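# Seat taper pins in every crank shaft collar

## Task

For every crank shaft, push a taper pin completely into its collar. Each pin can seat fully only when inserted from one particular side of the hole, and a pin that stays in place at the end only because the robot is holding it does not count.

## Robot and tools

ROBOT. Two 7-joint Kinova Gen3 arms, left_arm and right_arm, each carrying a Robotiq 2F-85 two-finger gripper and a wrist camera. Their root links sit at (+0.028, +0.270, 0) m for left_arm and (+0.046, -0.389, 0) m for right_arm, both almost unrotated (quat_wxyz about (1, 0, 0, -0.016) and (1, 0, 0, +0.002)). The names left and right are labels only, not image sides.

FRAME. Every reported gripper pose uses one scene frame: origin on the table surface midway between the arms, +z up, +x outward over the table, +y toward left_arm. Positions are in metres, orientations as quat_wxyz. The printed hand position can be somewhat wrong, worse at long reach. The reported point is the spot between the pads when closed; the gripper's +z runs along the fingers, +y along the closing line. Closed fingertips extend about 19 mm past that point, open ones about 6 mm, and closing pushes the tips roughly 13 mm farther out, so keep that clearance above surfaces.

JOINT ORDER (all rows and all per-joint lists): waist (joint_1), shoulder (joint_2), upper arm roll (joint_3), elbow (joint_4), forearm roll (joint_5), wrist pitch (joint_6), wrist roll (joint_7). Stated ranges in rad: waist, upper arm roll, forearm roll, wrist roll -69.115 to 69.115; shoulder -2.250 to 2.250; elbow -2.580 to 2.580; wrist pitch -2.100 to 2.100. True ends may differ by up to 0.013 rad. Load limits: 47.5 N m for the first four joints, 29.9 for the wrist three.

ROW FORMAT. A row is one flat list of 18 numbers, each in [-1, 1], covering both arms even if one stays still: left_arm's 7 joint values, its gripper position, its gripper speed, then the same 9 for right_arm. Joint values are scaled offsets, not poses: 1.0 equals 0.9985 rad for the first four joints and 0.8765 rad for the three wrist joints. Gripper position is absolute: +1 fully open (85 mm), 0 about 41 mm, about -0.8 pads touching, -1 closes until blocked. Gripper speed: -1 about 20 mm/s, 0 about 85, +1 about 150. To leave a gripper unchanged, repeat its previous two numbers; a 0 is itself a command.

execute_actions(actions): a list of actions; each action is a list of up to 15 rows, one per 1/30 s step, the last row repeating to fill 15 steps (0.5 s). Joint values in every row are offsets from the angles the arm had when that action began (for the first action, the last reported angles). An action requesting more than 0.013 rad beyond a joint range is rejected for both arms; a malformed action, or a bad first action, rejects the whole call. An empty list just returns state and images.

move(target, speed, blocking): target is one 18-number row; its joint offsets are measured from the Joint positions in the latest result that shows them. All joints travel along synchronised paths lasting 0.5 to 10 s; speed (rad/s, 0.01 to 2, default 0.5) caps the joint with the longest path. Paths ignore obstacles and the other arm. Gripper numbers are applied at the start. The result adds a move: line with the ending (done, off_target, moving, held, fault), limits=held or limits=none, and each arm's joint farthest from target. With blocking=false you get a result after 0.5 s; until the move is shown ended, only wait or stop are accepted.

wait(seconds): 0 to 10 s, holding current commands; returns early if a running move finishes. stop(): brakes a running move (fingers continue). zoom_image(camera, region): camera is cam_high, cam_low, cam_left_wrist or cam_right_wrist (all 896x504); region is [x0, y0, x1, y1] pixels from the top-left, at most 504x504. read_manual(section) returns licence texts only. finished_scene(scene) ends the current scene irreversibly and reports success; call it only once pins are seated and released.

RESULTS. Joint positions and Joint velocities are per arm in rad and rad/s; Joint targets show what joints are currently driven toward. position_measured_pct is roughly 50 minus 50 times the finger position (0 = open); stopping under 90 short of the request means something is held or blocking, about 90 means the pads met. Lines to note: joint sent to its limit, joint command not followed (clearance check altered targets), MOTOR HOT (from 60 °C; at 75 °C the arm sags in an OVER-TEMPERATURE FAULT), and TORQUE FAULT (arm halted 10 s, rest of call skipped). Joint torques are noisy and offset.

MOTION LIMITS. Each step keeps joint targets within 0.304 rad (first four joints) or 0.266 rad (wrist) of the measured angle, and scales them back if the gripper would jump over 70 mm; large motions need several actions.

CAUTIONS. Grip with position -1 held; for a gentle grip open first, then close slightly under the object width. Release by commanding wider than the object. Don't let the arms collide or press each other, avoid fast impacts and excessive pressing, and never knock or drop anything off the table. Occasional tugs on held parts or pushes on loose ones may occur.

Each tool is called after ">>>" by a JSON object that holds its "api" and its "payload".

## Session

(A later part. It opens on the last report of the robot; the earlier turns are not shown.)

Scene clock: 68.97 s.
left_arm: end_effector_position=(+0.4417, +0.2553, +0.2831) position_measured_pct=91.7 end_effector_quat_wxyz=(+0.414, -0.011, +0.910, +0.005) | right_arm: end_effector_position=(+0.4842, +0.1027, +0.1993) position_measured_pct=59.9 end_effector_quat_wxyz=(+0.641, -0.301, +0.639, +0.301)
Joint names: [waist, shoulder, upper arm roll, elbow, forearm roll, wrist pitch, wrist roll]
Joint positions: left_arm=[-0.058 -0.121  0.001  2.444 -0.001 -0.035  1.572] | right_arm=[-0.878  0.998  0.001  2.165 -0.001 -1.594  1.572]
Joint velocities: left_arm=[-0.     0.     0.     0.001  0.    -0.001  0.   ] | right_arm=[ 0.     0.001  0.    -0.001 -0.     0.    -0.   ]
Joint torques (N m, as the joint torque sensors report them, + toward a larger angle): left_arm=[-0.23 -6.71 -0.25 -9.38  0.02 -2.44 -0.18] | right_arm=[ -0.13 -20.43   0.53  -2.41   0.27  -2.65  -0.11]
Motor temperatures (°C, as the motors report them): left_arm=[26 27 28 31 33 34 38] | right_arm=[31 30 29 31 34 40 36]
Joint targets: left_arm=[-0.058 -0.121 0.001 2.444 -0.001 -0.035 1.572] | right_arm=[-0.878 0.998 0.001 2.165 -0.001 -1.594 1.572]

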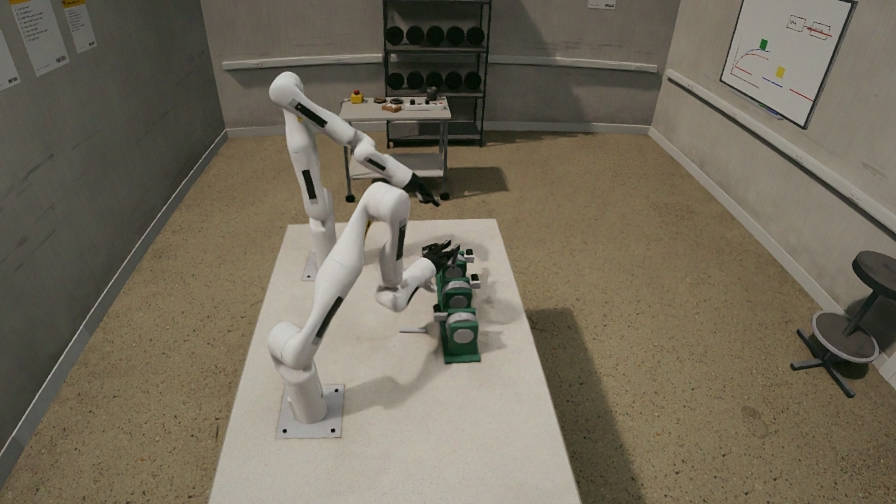

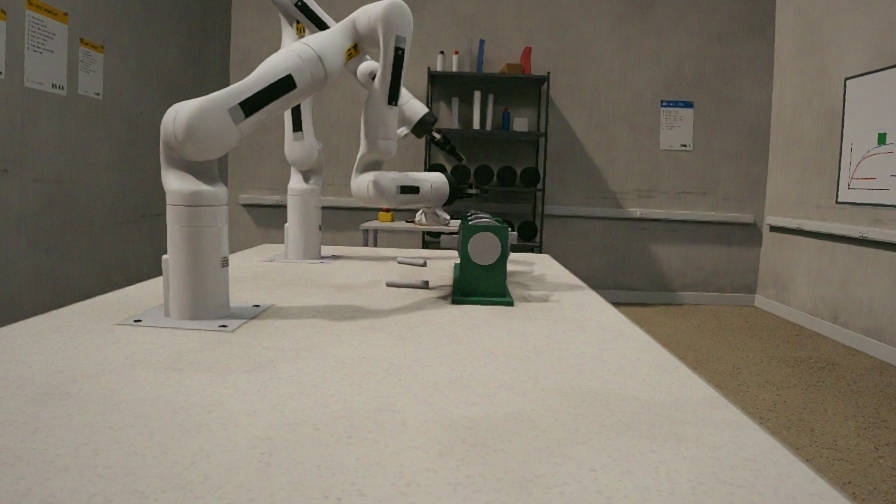

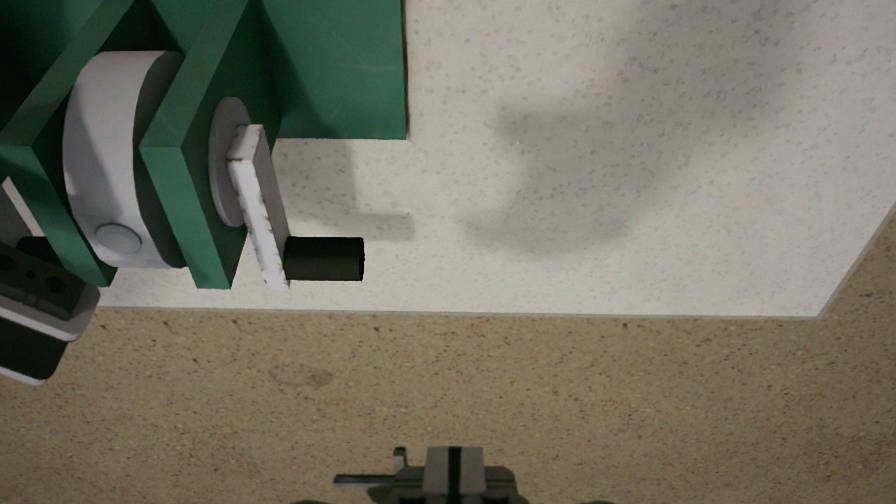

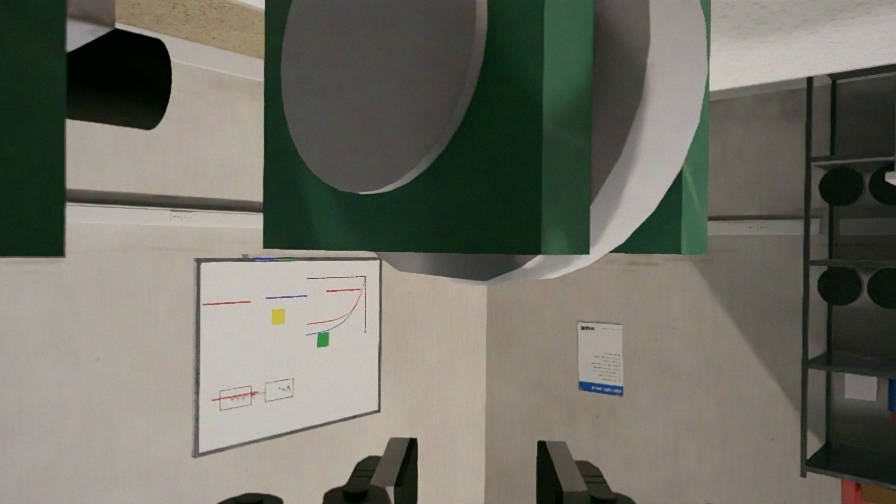

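>>> {"api": "move", "payload": {"target": [-0.15,0,0,-0.3,0,0.4,0,-1,0.3,0.386,-0.7,0,-0.3,0,1,0,-0.2,0.3], "speed": 0.9}}

>>> {"api": "move", "payload": {"target": [0,0.15,0,-0.3,0,0.5,0,-1,0.3,0,0,0,-0.3,0,1,0,-1,0.3], "speed": 1.0}}

>>> {"api": "move", "payload": {"target": [0.2,0.2,0,-0.28,0,0.4,0,-1,0.3,0,0.1,0,-0.05,0,1,0,-1,0.3], "speed": 1.0}}

Scene clock: 71.27 s.
left_arm: end_effector_position=(+0.4810, +0.3247, +0.3488) position_measured_pct=91.7 end_effector_quat_wxyz=(+0.389, -0.080, +0.917, +0.034) | right_arm: end_effector_position=(+0.6677, -0.0814, +0.5495) position_measured_pct=59.9 end_effector_quat_wxyz=(+0.727, -0.162, +0.642, +0.183)
Joint names: [waist, shoulder, upper arm roll, elbow, forearm roll, wrist pitch, wrist roll]
Joint positions: left_arm=[-0.208 -0.121  0.001  2.144 -0.001  0.316  1.572] | right_arm=[-0.492  0.299  0.001  1.865 -0.001 -0.717  1.572]
Joint velocities: left_arm=[-0.001  0.     0.002 -0.     0.    -0.003 -0.   ] | right_arm=[ 0.002 -0.003 -0.001 -0.     0.    -0.    -0.   ]
Joint torques (N m, as the joint torque sensors report them, + toward a larger angle): left_arm=[ -0.06  -8.18  -0.11 -10.61   0.05  -2.37   0.19] | right_arm=[  0.03 -16.92   0.27 -10.05   0.16  -2.24  -0.16]
Motor temperatures (°C, as the motors report them): left_arm=[26 27 28 31 33 34 38] | right_arm=[31 30 29 31 34 40 36]
Joint targets: left_arm=[-0.208 -0.121 0.001 2.144 -0.001 0.316 1.572] | right_arm=[-0.492 0.299 0.001 1.865 -0.001 -0.717 1.572]
move: done; limits=none; left_arm: farthest joint: the waist, 0.000 radians from its target (0.150 radians at the start); right_arm: farthest joint: the waist, 0.000 radians from its target (0.385 radians at the start)

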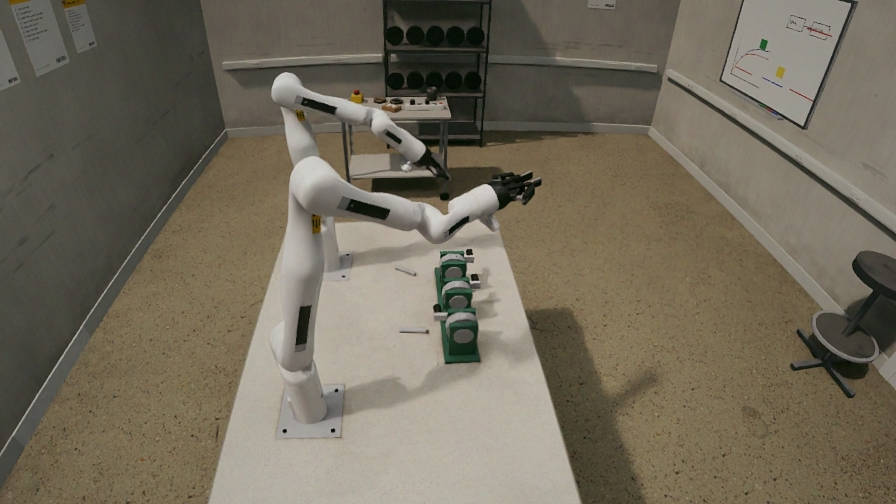

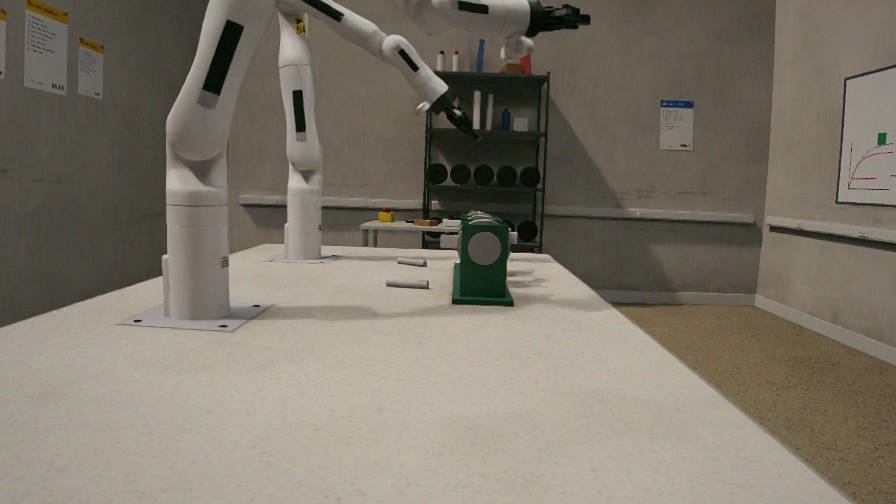

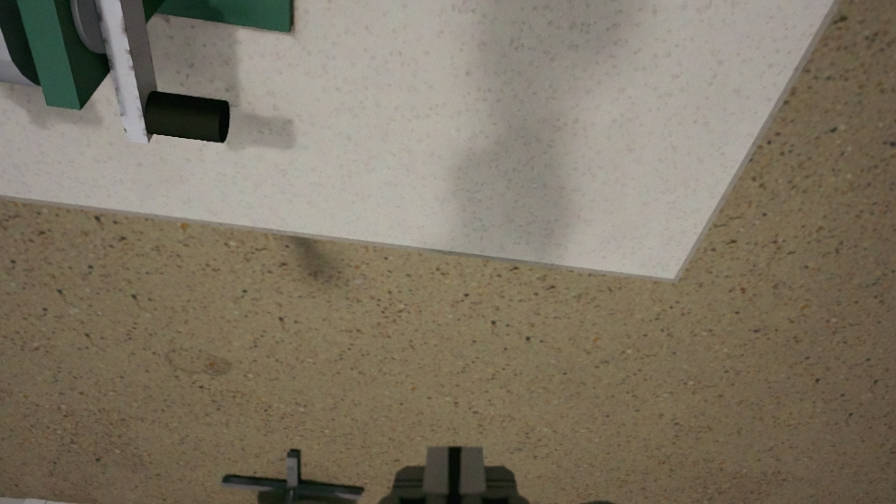

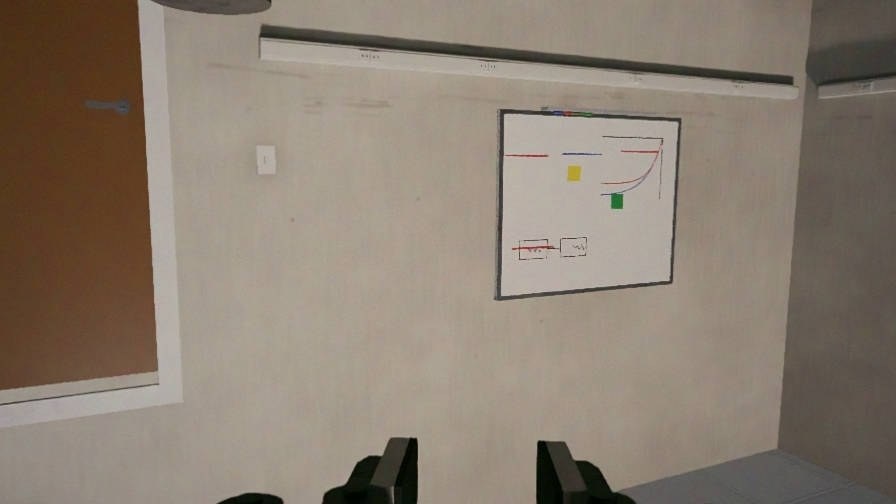

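Scene clock: 72.63 s.
left_arm: end_effector_position=(+0.4903, +0.3264, +0.3408) position_measured_pct=91.7 end_effector_quat_wxyz=(+0.253, -0.084, +0.963, +0.022) | right_arm: end_effector_position=(+0.6774, -0.0759, +0.4595) position_measured_pct=91.7 end_effector_quat_wxyz=(+0.514, -0.208, +0.822, +0.130)
Joint names: [waist, shoulder, upper arm roll, elbow, forearm roll, wrist pitch, wrist roll]
Joint positions: left_arm=[-0.208  0.029  0.001  1.845 -0.001  0.754  1.572] | right_arm=[-0.492  0.299  0.001  1.566 -0.001  0.159  1.572]
Joint velocities: left_arm=[ 0.001  0.003 -0.001  0.     0.    -0.    -0.   ] | right_arm=[ 0.     0.001  0.001 -0.001 -0.    -0.001 -0.   ]
Joint torques (N m, as the joint torque sensors report them, + toward a larger angle): left_arm=[ -0.22 -11.24  -0.84 -10.59  -0.07  -1.92  -0.31] | right_arm=[  0.03 -17.52   0.34 -11.25  -0.12  -2.31  -0.04]
Motor temperatures (°C, as the motors report them): left_arm=[26 27 28 31 33 34 38] | right_arm=[31 30 29 31 34 40 36]
Joint targets: left_arm=[-0.208 0.029 0.001 1.845 -0.001 0.754 1.572] | right_arm=[-0.492 0.299 0.001 1.566 -0.001 0.159 1.572]
move: done; limits=none; left_arm: farthest joint: the waist, 0.000 radians from its target (0.000 radians at the start); right_arm: farthest joint: the waist, 0.000 radians from its target (0.000 radians at the start)

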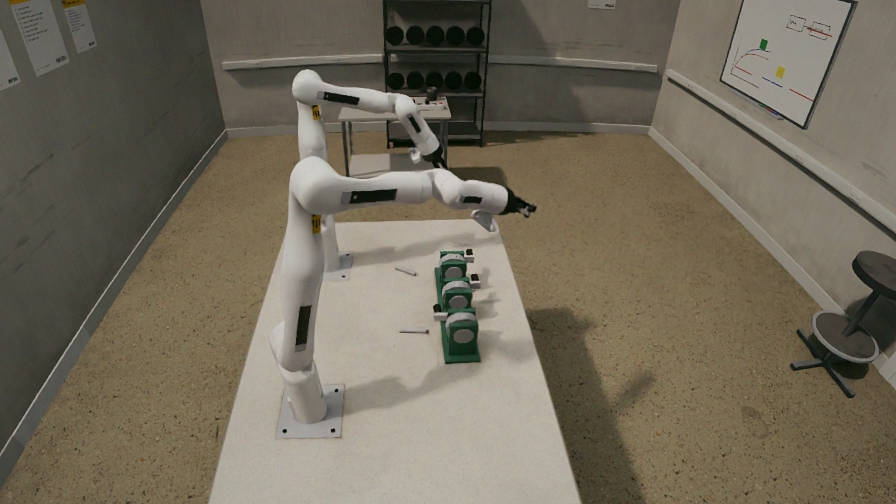

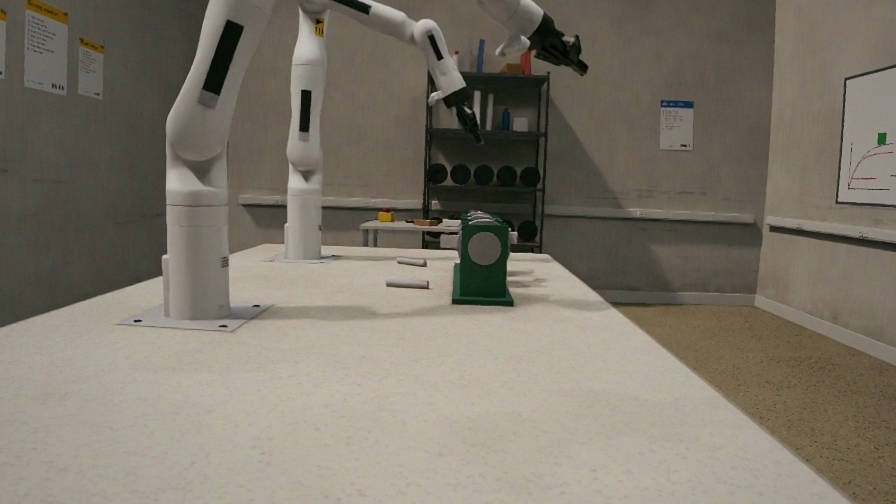

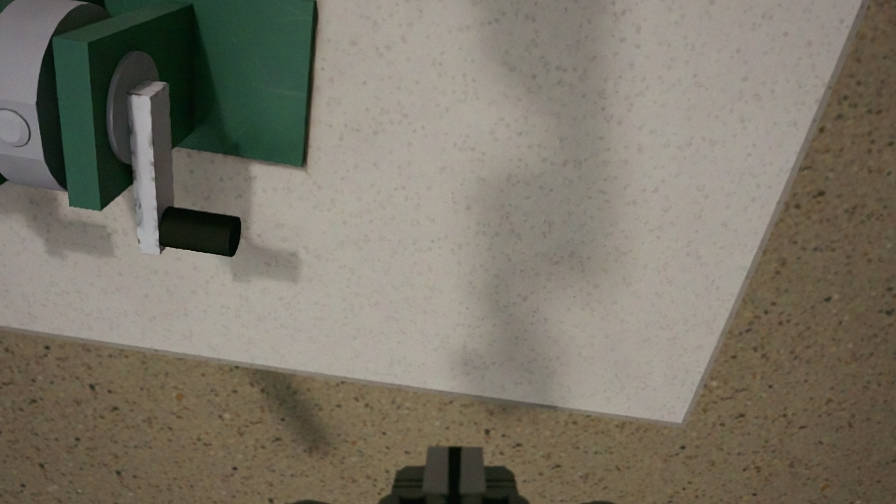

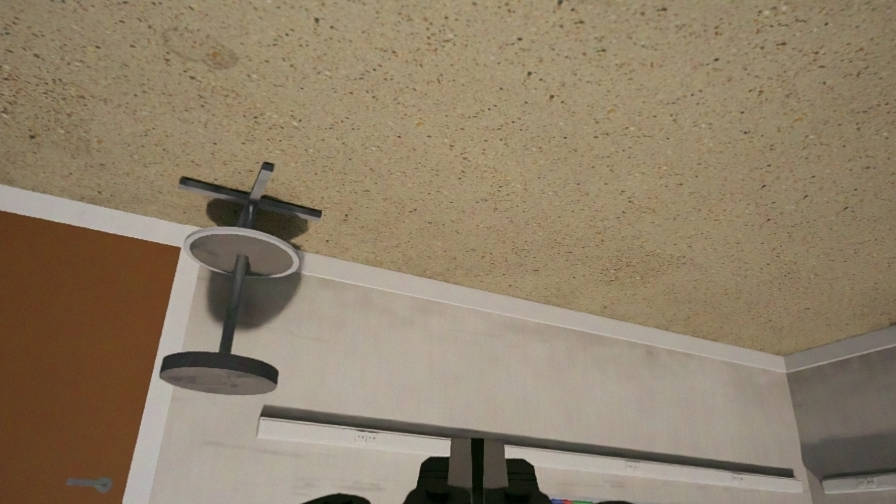

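Scene clock: 74.03 s.
left_arm: end_effector_position=(+0.5039, +0.2335, +0.3233) position_measured_pct=91.7 end_effector_quat_wxyz=(+0.122, +0.012, +0.992, -0.001) | right_arm: end_effector_position=(+0.5135, -0.1641, +0.2610) position_measured_pct=91.7 end_effector_quat_wxyz=(+0.092, -0.244, +0.965, +0.024)
Joint names: [waist, shoulder, upper arm roll, elbow, forearm roll, wrist pitch, wrist roll]
Joint positions: left_arm=[-0.008  0.228  0.001  1.565 -0.001  1.105  1.572] | right_arm=[-0.492  0.399  0.001  1.516 -0.001  1.036  1.572]
Joint velocities: left_arm=[ 0.003  0.002  0.    -0.001 -0.     0.     0.   ] | right_arm=[-0.     0.001  0.001 -0.002 -0.    -0.    -0.   ]
Joint torques (N m, as the joint torque sensors report them, + toward a larger angle): left_arm=[ -0.36 -14.07  -0.1   -9.9   -0.16  -0.74  -0.27] | right_arm=[ -0.08 -17.65  -0.07  -8.67   0.27  -0.35  -0.06]
Motor temperatures (°C, as the motors report them): left_arm=[26 27 28 31 33 34 38] | right_arm=[31 30 29 31 34 40 36]
Joint targets: left_arm=[-0.008 0.228 0.001 1.565 -0.001 1.105 1.572] | right_arm=[-0.492 0.399 0.001 1.516 -0.001 1.036 1.572]
move: done; limits=none; left_arm: farthest joint: the shoulder, 0.001 radians from its target (0.200 radians at the start); right_arm: farthest joint: the waist, 0.000 radians from its target (0.000 radians at the start)

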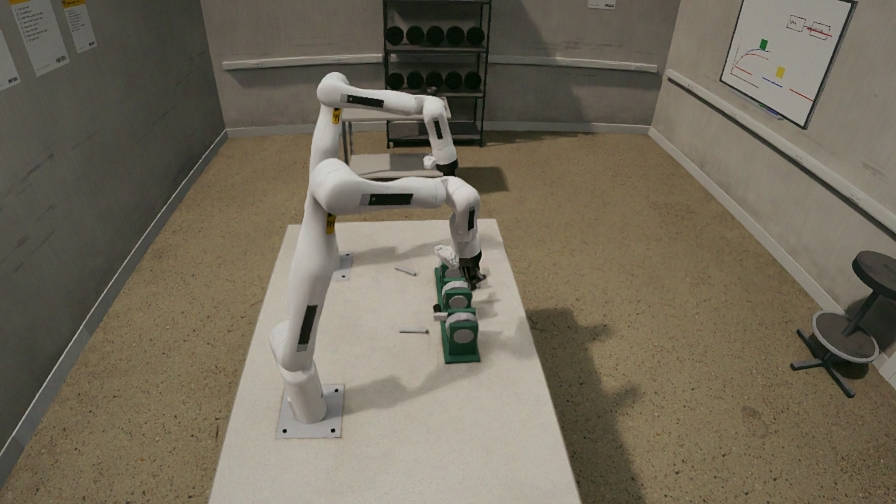

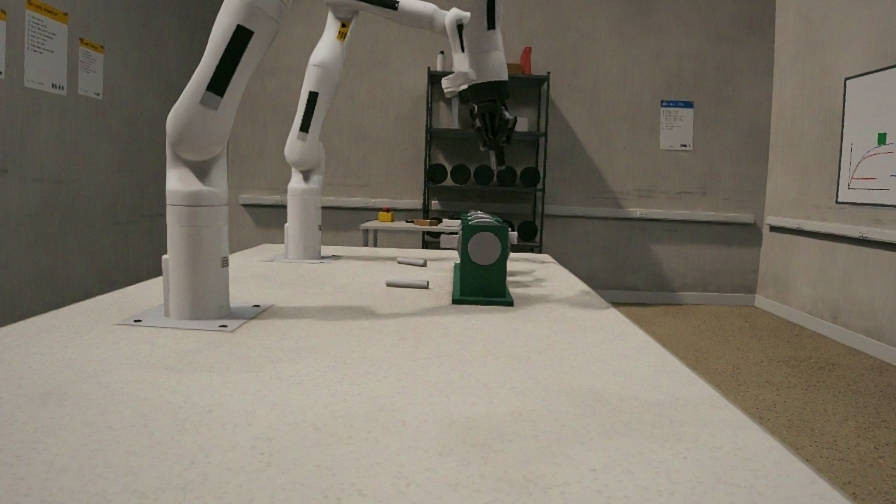

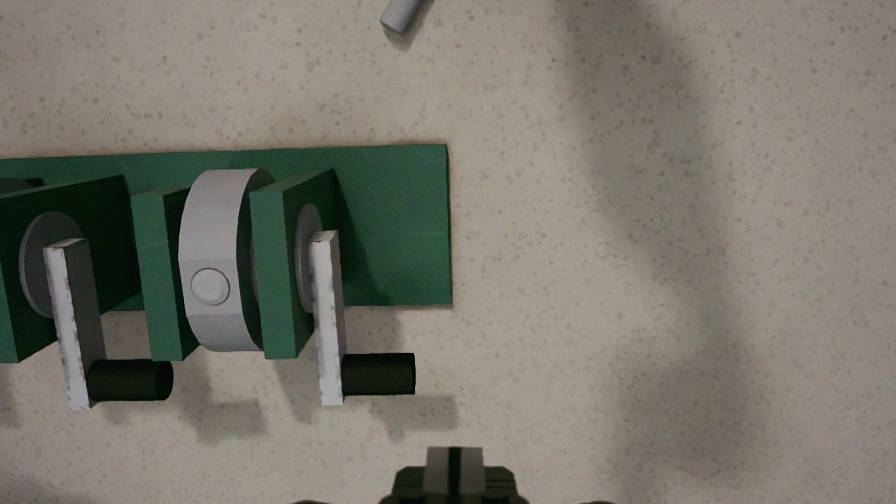

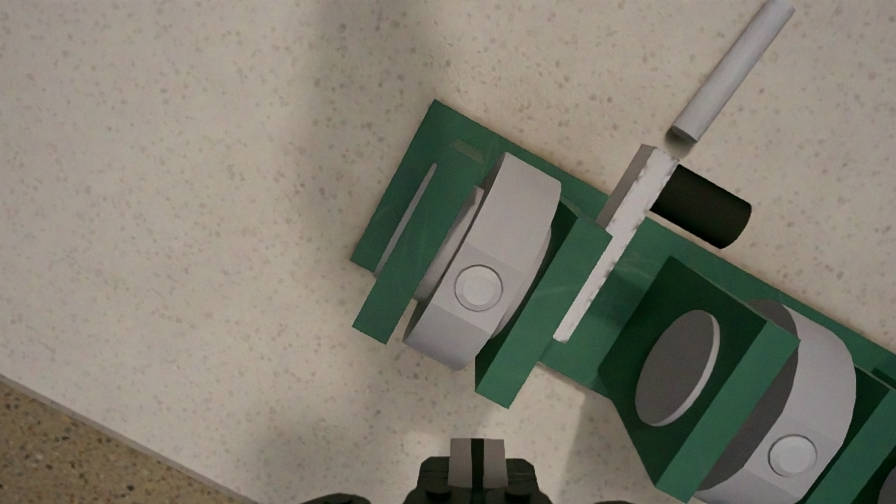

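>>> {"api": "move", "payload": {"target": [0.25,0.274,0,-0.062,0,0.036,0,-1,0.3,0,0.117,0,-0.037,0,0.126,0,-1,0.3], "speed": 0.5}}

Scene clock: 75.43 s.
left_arm: end_effector_position=(+0.4906, +0.1141, +0.2104) position_measured_pct=91.7 end_effector_quat_wxyz=(+0.001, +0.137, +0.991, +0.000) | right_arm: end_effector_position=(+0.4922, -0.1756, +0.2104) position_measured_pct=91.7 end_effector_quat_wxyz=(+0.000, -0.245, +0.970, +0.000)
Joint names: [waist, shoulder, upper arm roll, elbow, forearm roll, wrist pitch, wrist roll]
Joint positions: left_arm=[ 0.241  0.501  0.001  1.503 -0.001  1.136  1.572] | right_arm=[-0.492  0.515  0.001  1.479 -0.001  1.146  1.572]
Joint velocities: left_arm=[ 0.003  0.003  0.    -0.    -0.    -0.001  0.   ] | right_arm=[ 0.     0.001  0.     0.     0.    -0.001 -0.   ]
Joint torques (N m, as the joint torque sensors report them, + toward a larger angle): left_arm=[ -0.26 -18.45  -0.31  -8.21   0.09   0.12   0.13] | right_arm=[ -0.14 -18.66   0.88  -7.92  -0.04   0.36   0.01]
Motor temperatures (°C, as the motors report them): left_arm=[26 27 28 31 33 34 38] | right_arm=[31 30 29 31 34 40 36]
Joint targets: left_arm=[0.241 0.502 0.001 1.503 -0.001 1.136 1.572] | right_arm=[-0.492 0.516 0.001 1.479 -0.001 1.146 1.572]
move: done; limits=none; left_arm: farthest joint: the waist, 0.000 radians from its target (0.250 radians at the start); right_arm: farthest joint: the waist, 0.000 radians from its target (0.000 radians at the start)

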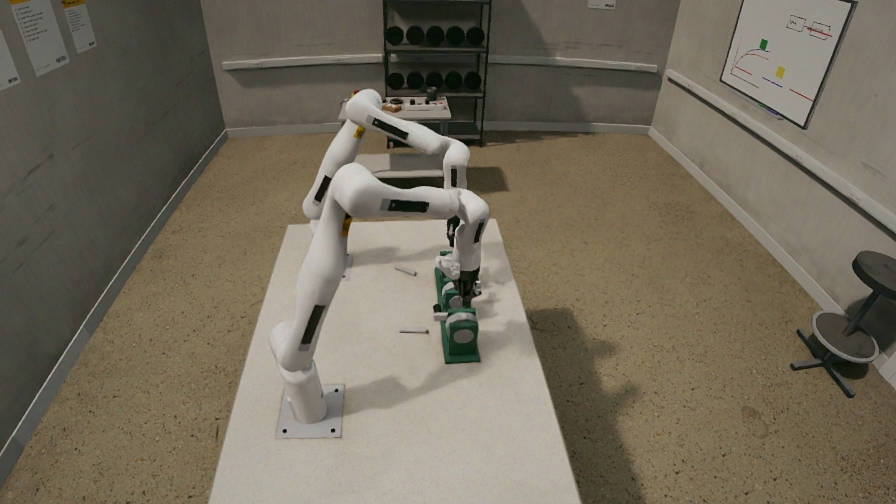

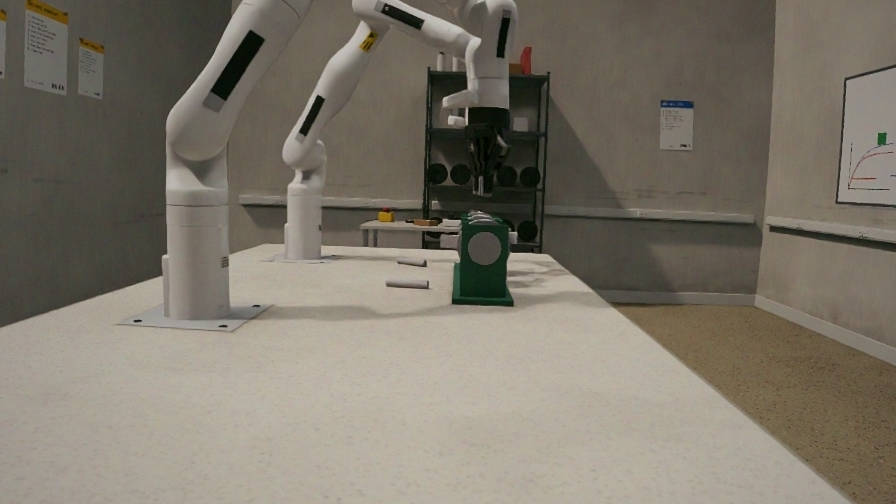

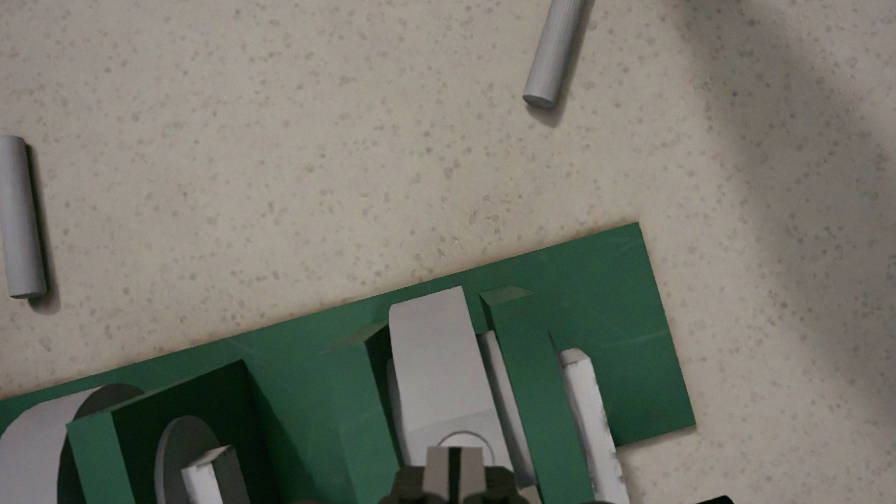

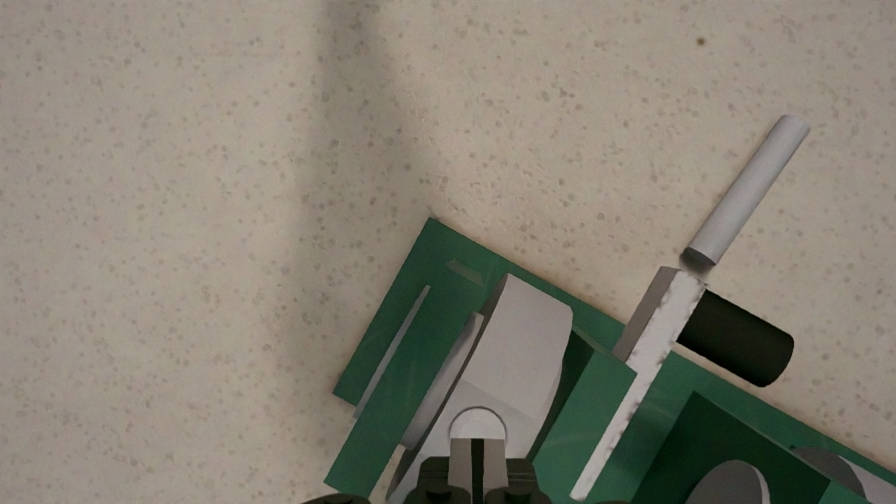

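>>> {"api": "move", "payload": {"target": [-0.006,0.044,0,0.043,0,-0.097,0,-1,0.3,0,0.037,0,0.055,0,-0.103,0,-1,0.3], "speed": 0.15}}

>>> {"api": "move", "payload": {"target": [0,0.05,0,0.033,0,-0.02,0,-1,0.3,0,0.05,0,0.033,0,-0.02,0,-1,0.3], "speed": 0.05}}

Scene clock: 76.70 s.
left_arm: end_effector_position=(+0.4943, +0.1161, +0.1770) position_measured_pct=91.7 end_effector_quat_wxyz=(-0.000, +0.134, +0.991, +0.000) | right_arm: end_effector_position=(+0.4920, -0.1757, +0.1768) position_measured_pct=91.7 end_effector_quat_wxyz=(-0.000, -0.245, +0.970, +0.000)
Joint names: [waist, shoulder, upper arm roll, elbow, forearm roll, wrist pitch, wrist roll]
Joint positions: left_arm=[ 0.235  0.545  0.001  1.546 -0.001  1.051  1.572] | right_arm=[-0.492  0.552  0.001  1.534 -0.001  1.056  1.572]
Joint velocities: left_arm=[-0.     0.002 -0.     0.001 -0.     0.003  0.   ] | right_arm=[ 0.     0.002  0.001  0.003 -0.001 -0.    -0.   ]
Joint torques (N m, as the joint torque sensors report them, + toward a larger angle): left_arm=[  0.23 -18.39   0.11  -8.54  -0.21   0.11  -0.12] | right_arm=[ -0.25 -19.41   0.52  -7.18   0.05   0.28  -0.1 ]
Motor temperatures (°C, as the motors report them): left_arm=[26 27 28 31 33 34 38] | right_arm=[31 30 29 31 34 40 36]
Joint targets: left_arm=[0.235 0.545 0.001 1.546 -0.001 1.051 1.572] | right_arm=[-0.492 0.552 0.001 1.534 -0.001 1.056 1.572]
move: done; limits=none; left_arm: farthest joint: the waist, 0.000 radians from its target (0.006 radians at the start); right_arm: farthest joint: the waist, 0.000 radians from its target (0.000 radians at the start)

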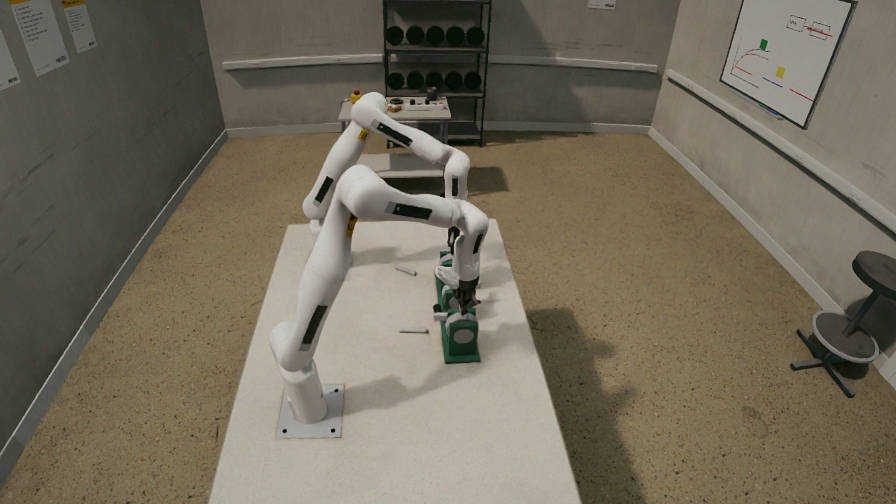

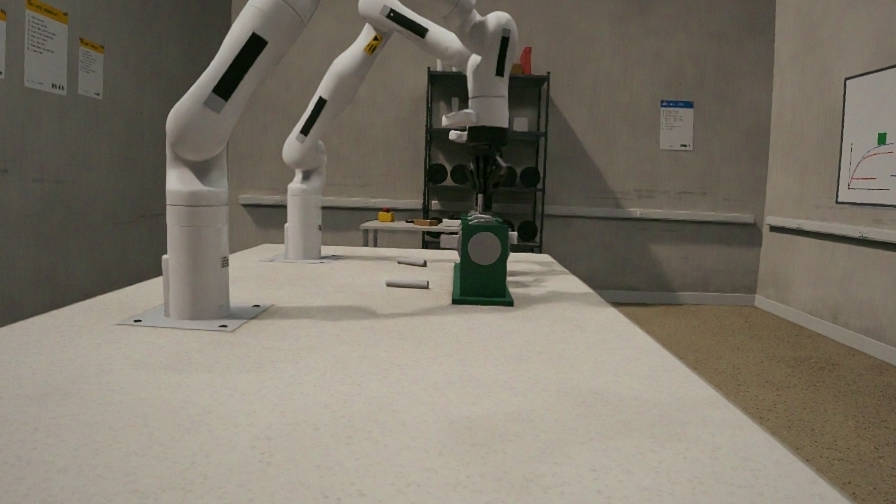

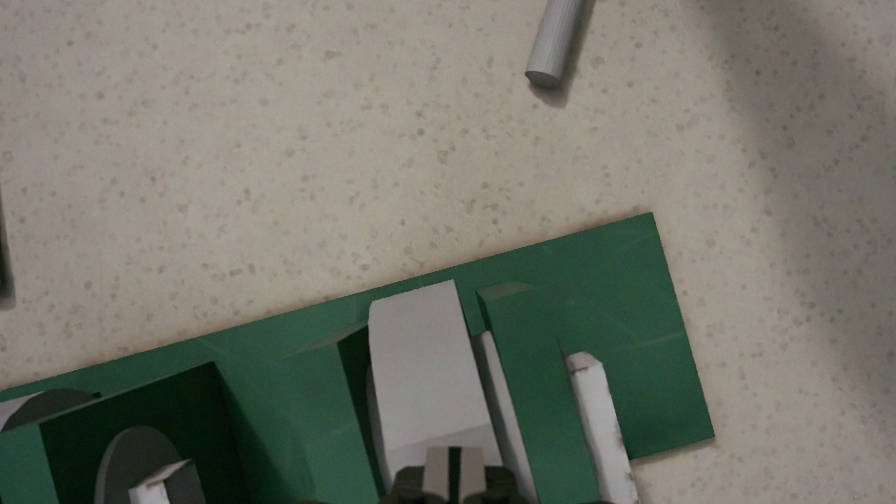

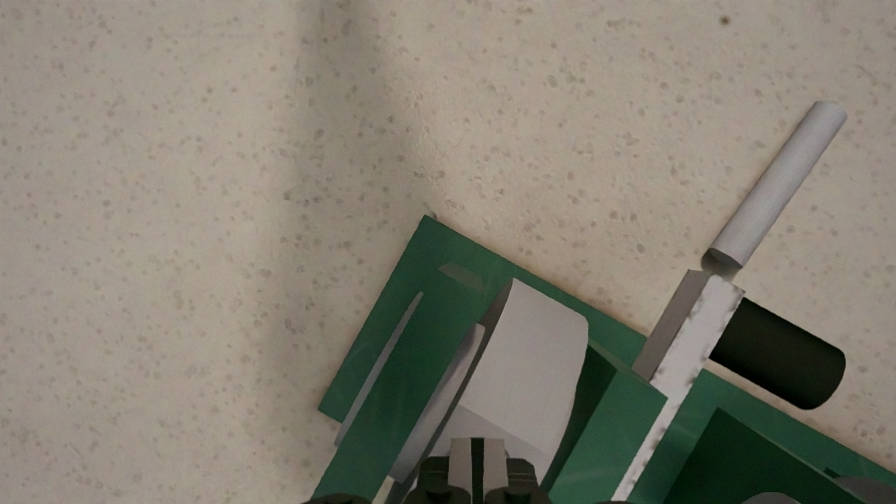

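Scene clock: 77.93 s.
left_arm: end_effector_position=(+0.4932, +0.1172, +0.1679) position_measured_pct=91.7 end_effector_quat_wxyz=(-0.003, +0.133, +0.991, +0.001) | right_arm: end_effector_position=(+0.4882, -0.1777, +0.1672) position_measured_pct=91.7 end_effector_quat_wxyz=(-0.007, -0.245, +0.970, -0.001)
Joint names: [waist, shoulder, upper arm roll, elbow, forearm roll, wrist pitch, wrist roll]
Joint positions: left_arm=[ 0.234  0.557  0.001  1.558 -0.002  1.033  1.572] | right_arm=[-0.493  0.563  0.001  1.55  -0.001  1.042  1.572]
Joint velocities: left_arm=[-0.001  0.     0.001 -0.    -0.    -0.     0.   ] | right_arm=[-0.     0.001 -0.001  0.001 -0.    -0.    -0.   ]
Joint torques (N m, as the joint torque sensors report them, + toward a larger angle): left_arm=[ 0.7  12.73  0.11  9.23  0.11 -0.01 -0.28] | right_arm=[ 0.17 10.45  0.35  6.06  0.23 -1.41  0.14]
Motor temperatures (°C, as the motors report them): left_arm=[26 27 28 31 33 34 38] | right_arm=[31 30 29 31 34 40 36]
Joint targets: left_arm=[0.235 0.595 0.001 1.579 -0.001 1.034 1.572] | right_arm=[-0.492 0.602 0.001 1.567 -0.001 1.038 1.572]
move: off_target (left_arm, right_arm); limits=none; left_arm: farthest joint: the shoulder, 0.038 radians from its target (0.050 radians at the start); right_arm: farthest joint: the shoulder, 0.039 radians from its target (0.050 radians at the start)

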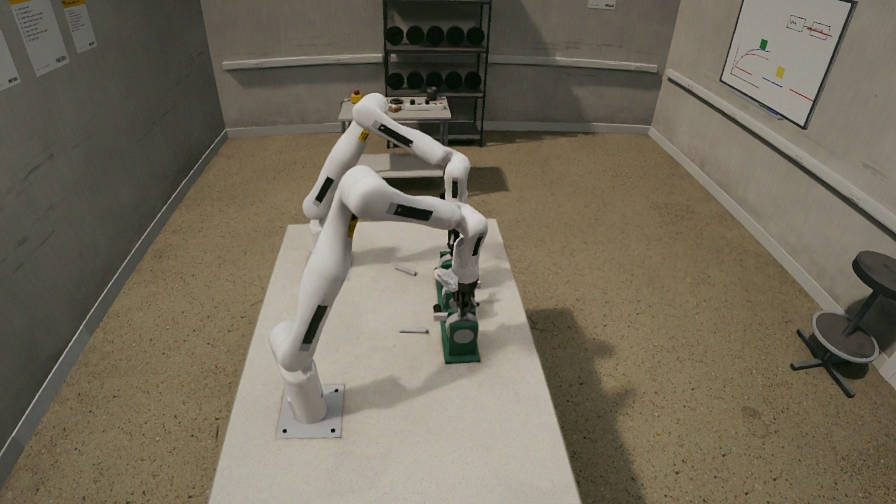

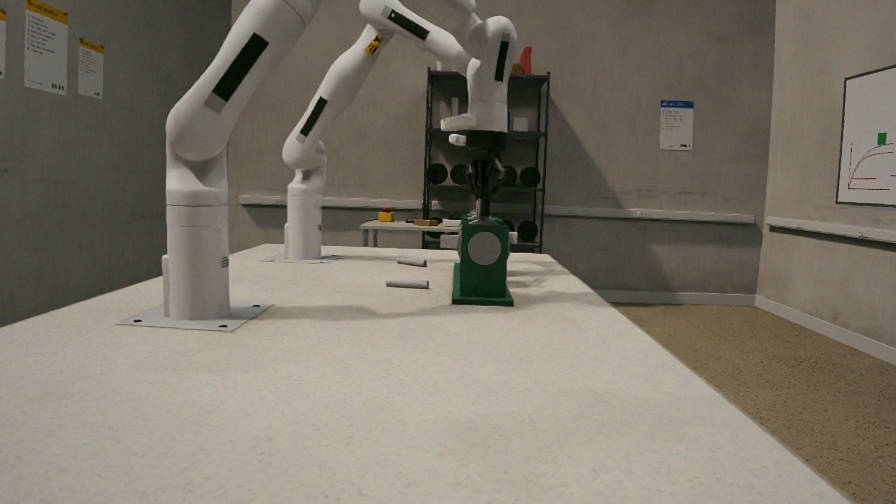

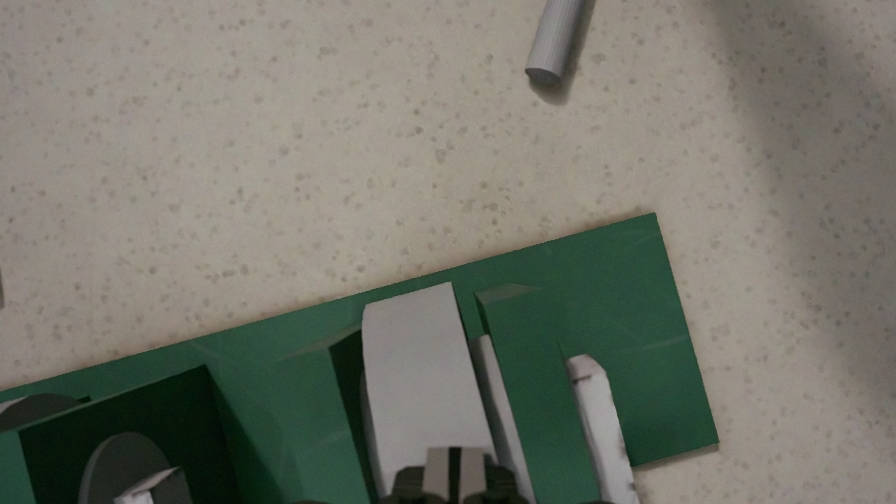

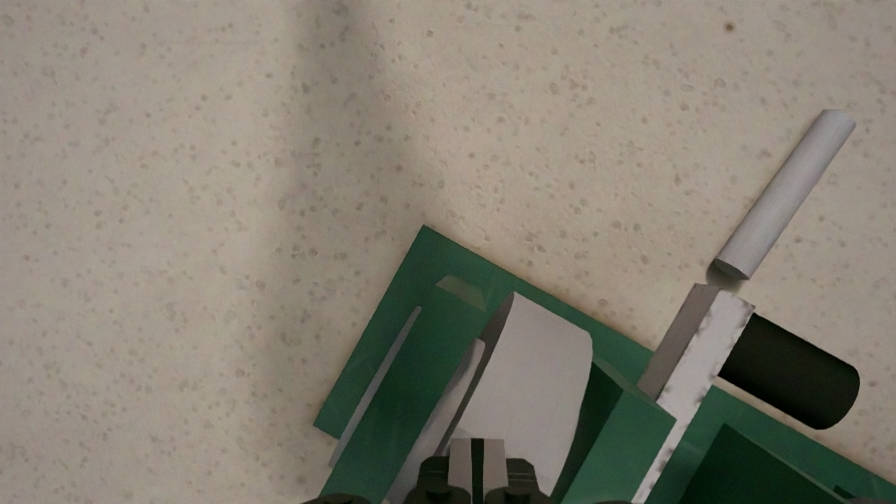

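>>> {"api": "move", "payload": {"target": [0,-0.2,0,0,0,0,0,-1,0.3,0,-0.2,0,0,0,0,0,-1,0.3], "speed": 0.4}}

>>> {"api": "zoom_image", "payload": {"camera": "cam_low", "region": [440,190,530,240]}}

Scene clock: 79.10 s.
left_arm: end_effector_position=(+0.5062, +0.1136, +0.2672) position_measured_pct=91.7 end_effector_quat_wxyz=(+0.095, +0.133, +0.986, -0.012) | right_arm: end_effector_position=(+0.5002, -0.1713, +0.2666) position_measured_pct=91.7 end_effector_quat_wxyz=(+0.090, -0.244, +0.965, +0.023)
Joint names: [waist, shoulder, upper arm roll, elbow, forearm roll, wrist pitch, wrist roll]
Joint positions: left_arm=[ 0.234  0.358  0.001  1.558 -0.002  1.033  1.572] | right_arm=[-0.493  0.364  0.001  1.55  -0.001  1.042  1.572]
Joint velocities: left_arm=[-0.    -0.003  0.     0.    -0.    -0.    -0.   ] | right_arm=[ 0.    -0.003  0.    -0.     0.     0.001  0.   ]
Joint torques (N m, as the joint torque sensors report them, + toward a larger angle): left_arm=[ -0.07 -16.59  -0.12  -9.37   0.08  -0.91  -0.13] | right_arm=[ -0.37 -16.52   0.05  -8.69  -0.1   -0.22   0.04]
Motor temperatures (°C, as the motors report them): left_arm=[26 27 28 31 33 34 38] | right_arm=[31 30 29 31 34 40 36]
Joint targets: left_arm=[0.234 0.357 0.001 1.558 -0.002 1.033 1.572] | right_arm=[-0.493 0.363 0.001 1.550 -0.001 1.042 1.572]
move: done; limits=none; left_arm: farthest joint: the waist, 0.000 radians from its target (0.000 radians at the start); right_arm: farthest joint: the waist, 0.000 radians from its target (0.000 radians at the start)

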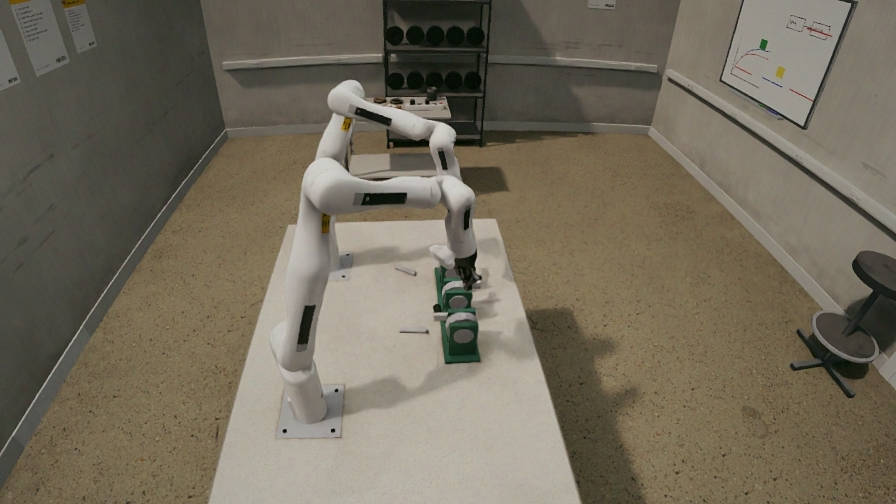

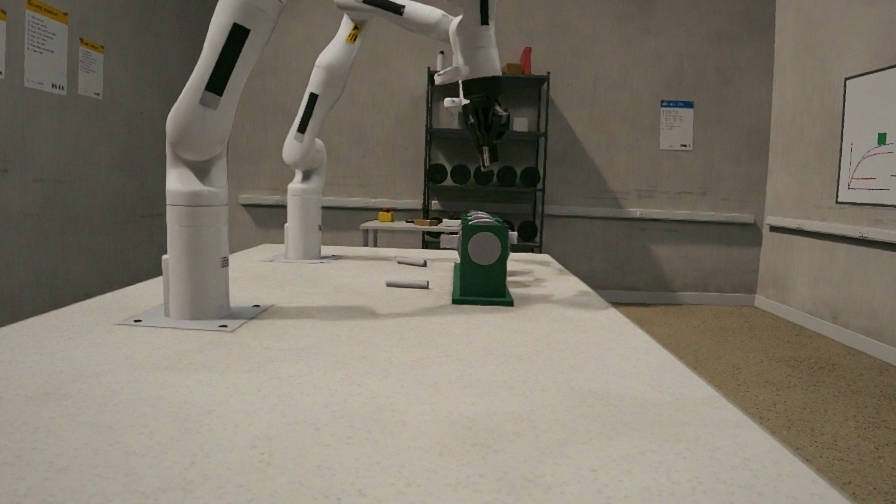

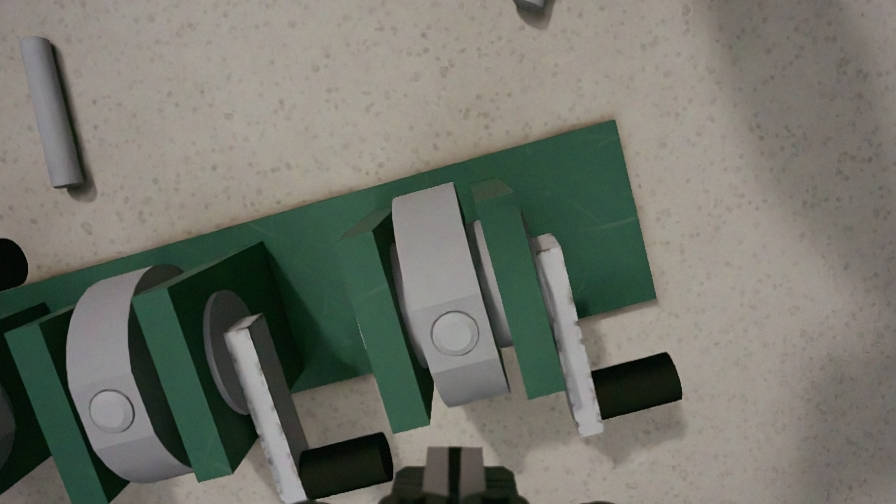

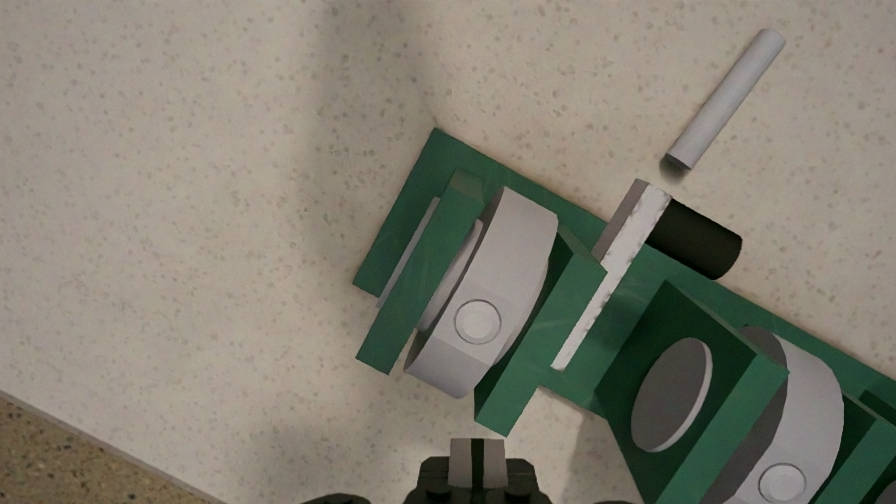

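Region (440, 190, 530, 240) of cam_low's 896x504 image, scaled by 5.600, with more detail than that image has.

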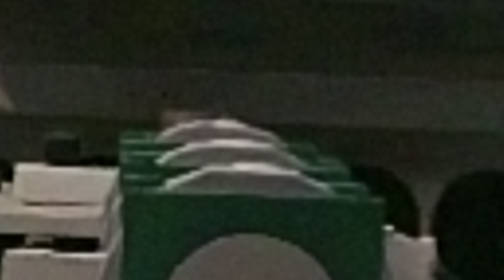

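All flush, and they stopped at the same heights as before.

>>> {"api": "finished_scene", "payload": {"scene": 2}}

The scene is finished: the task was done.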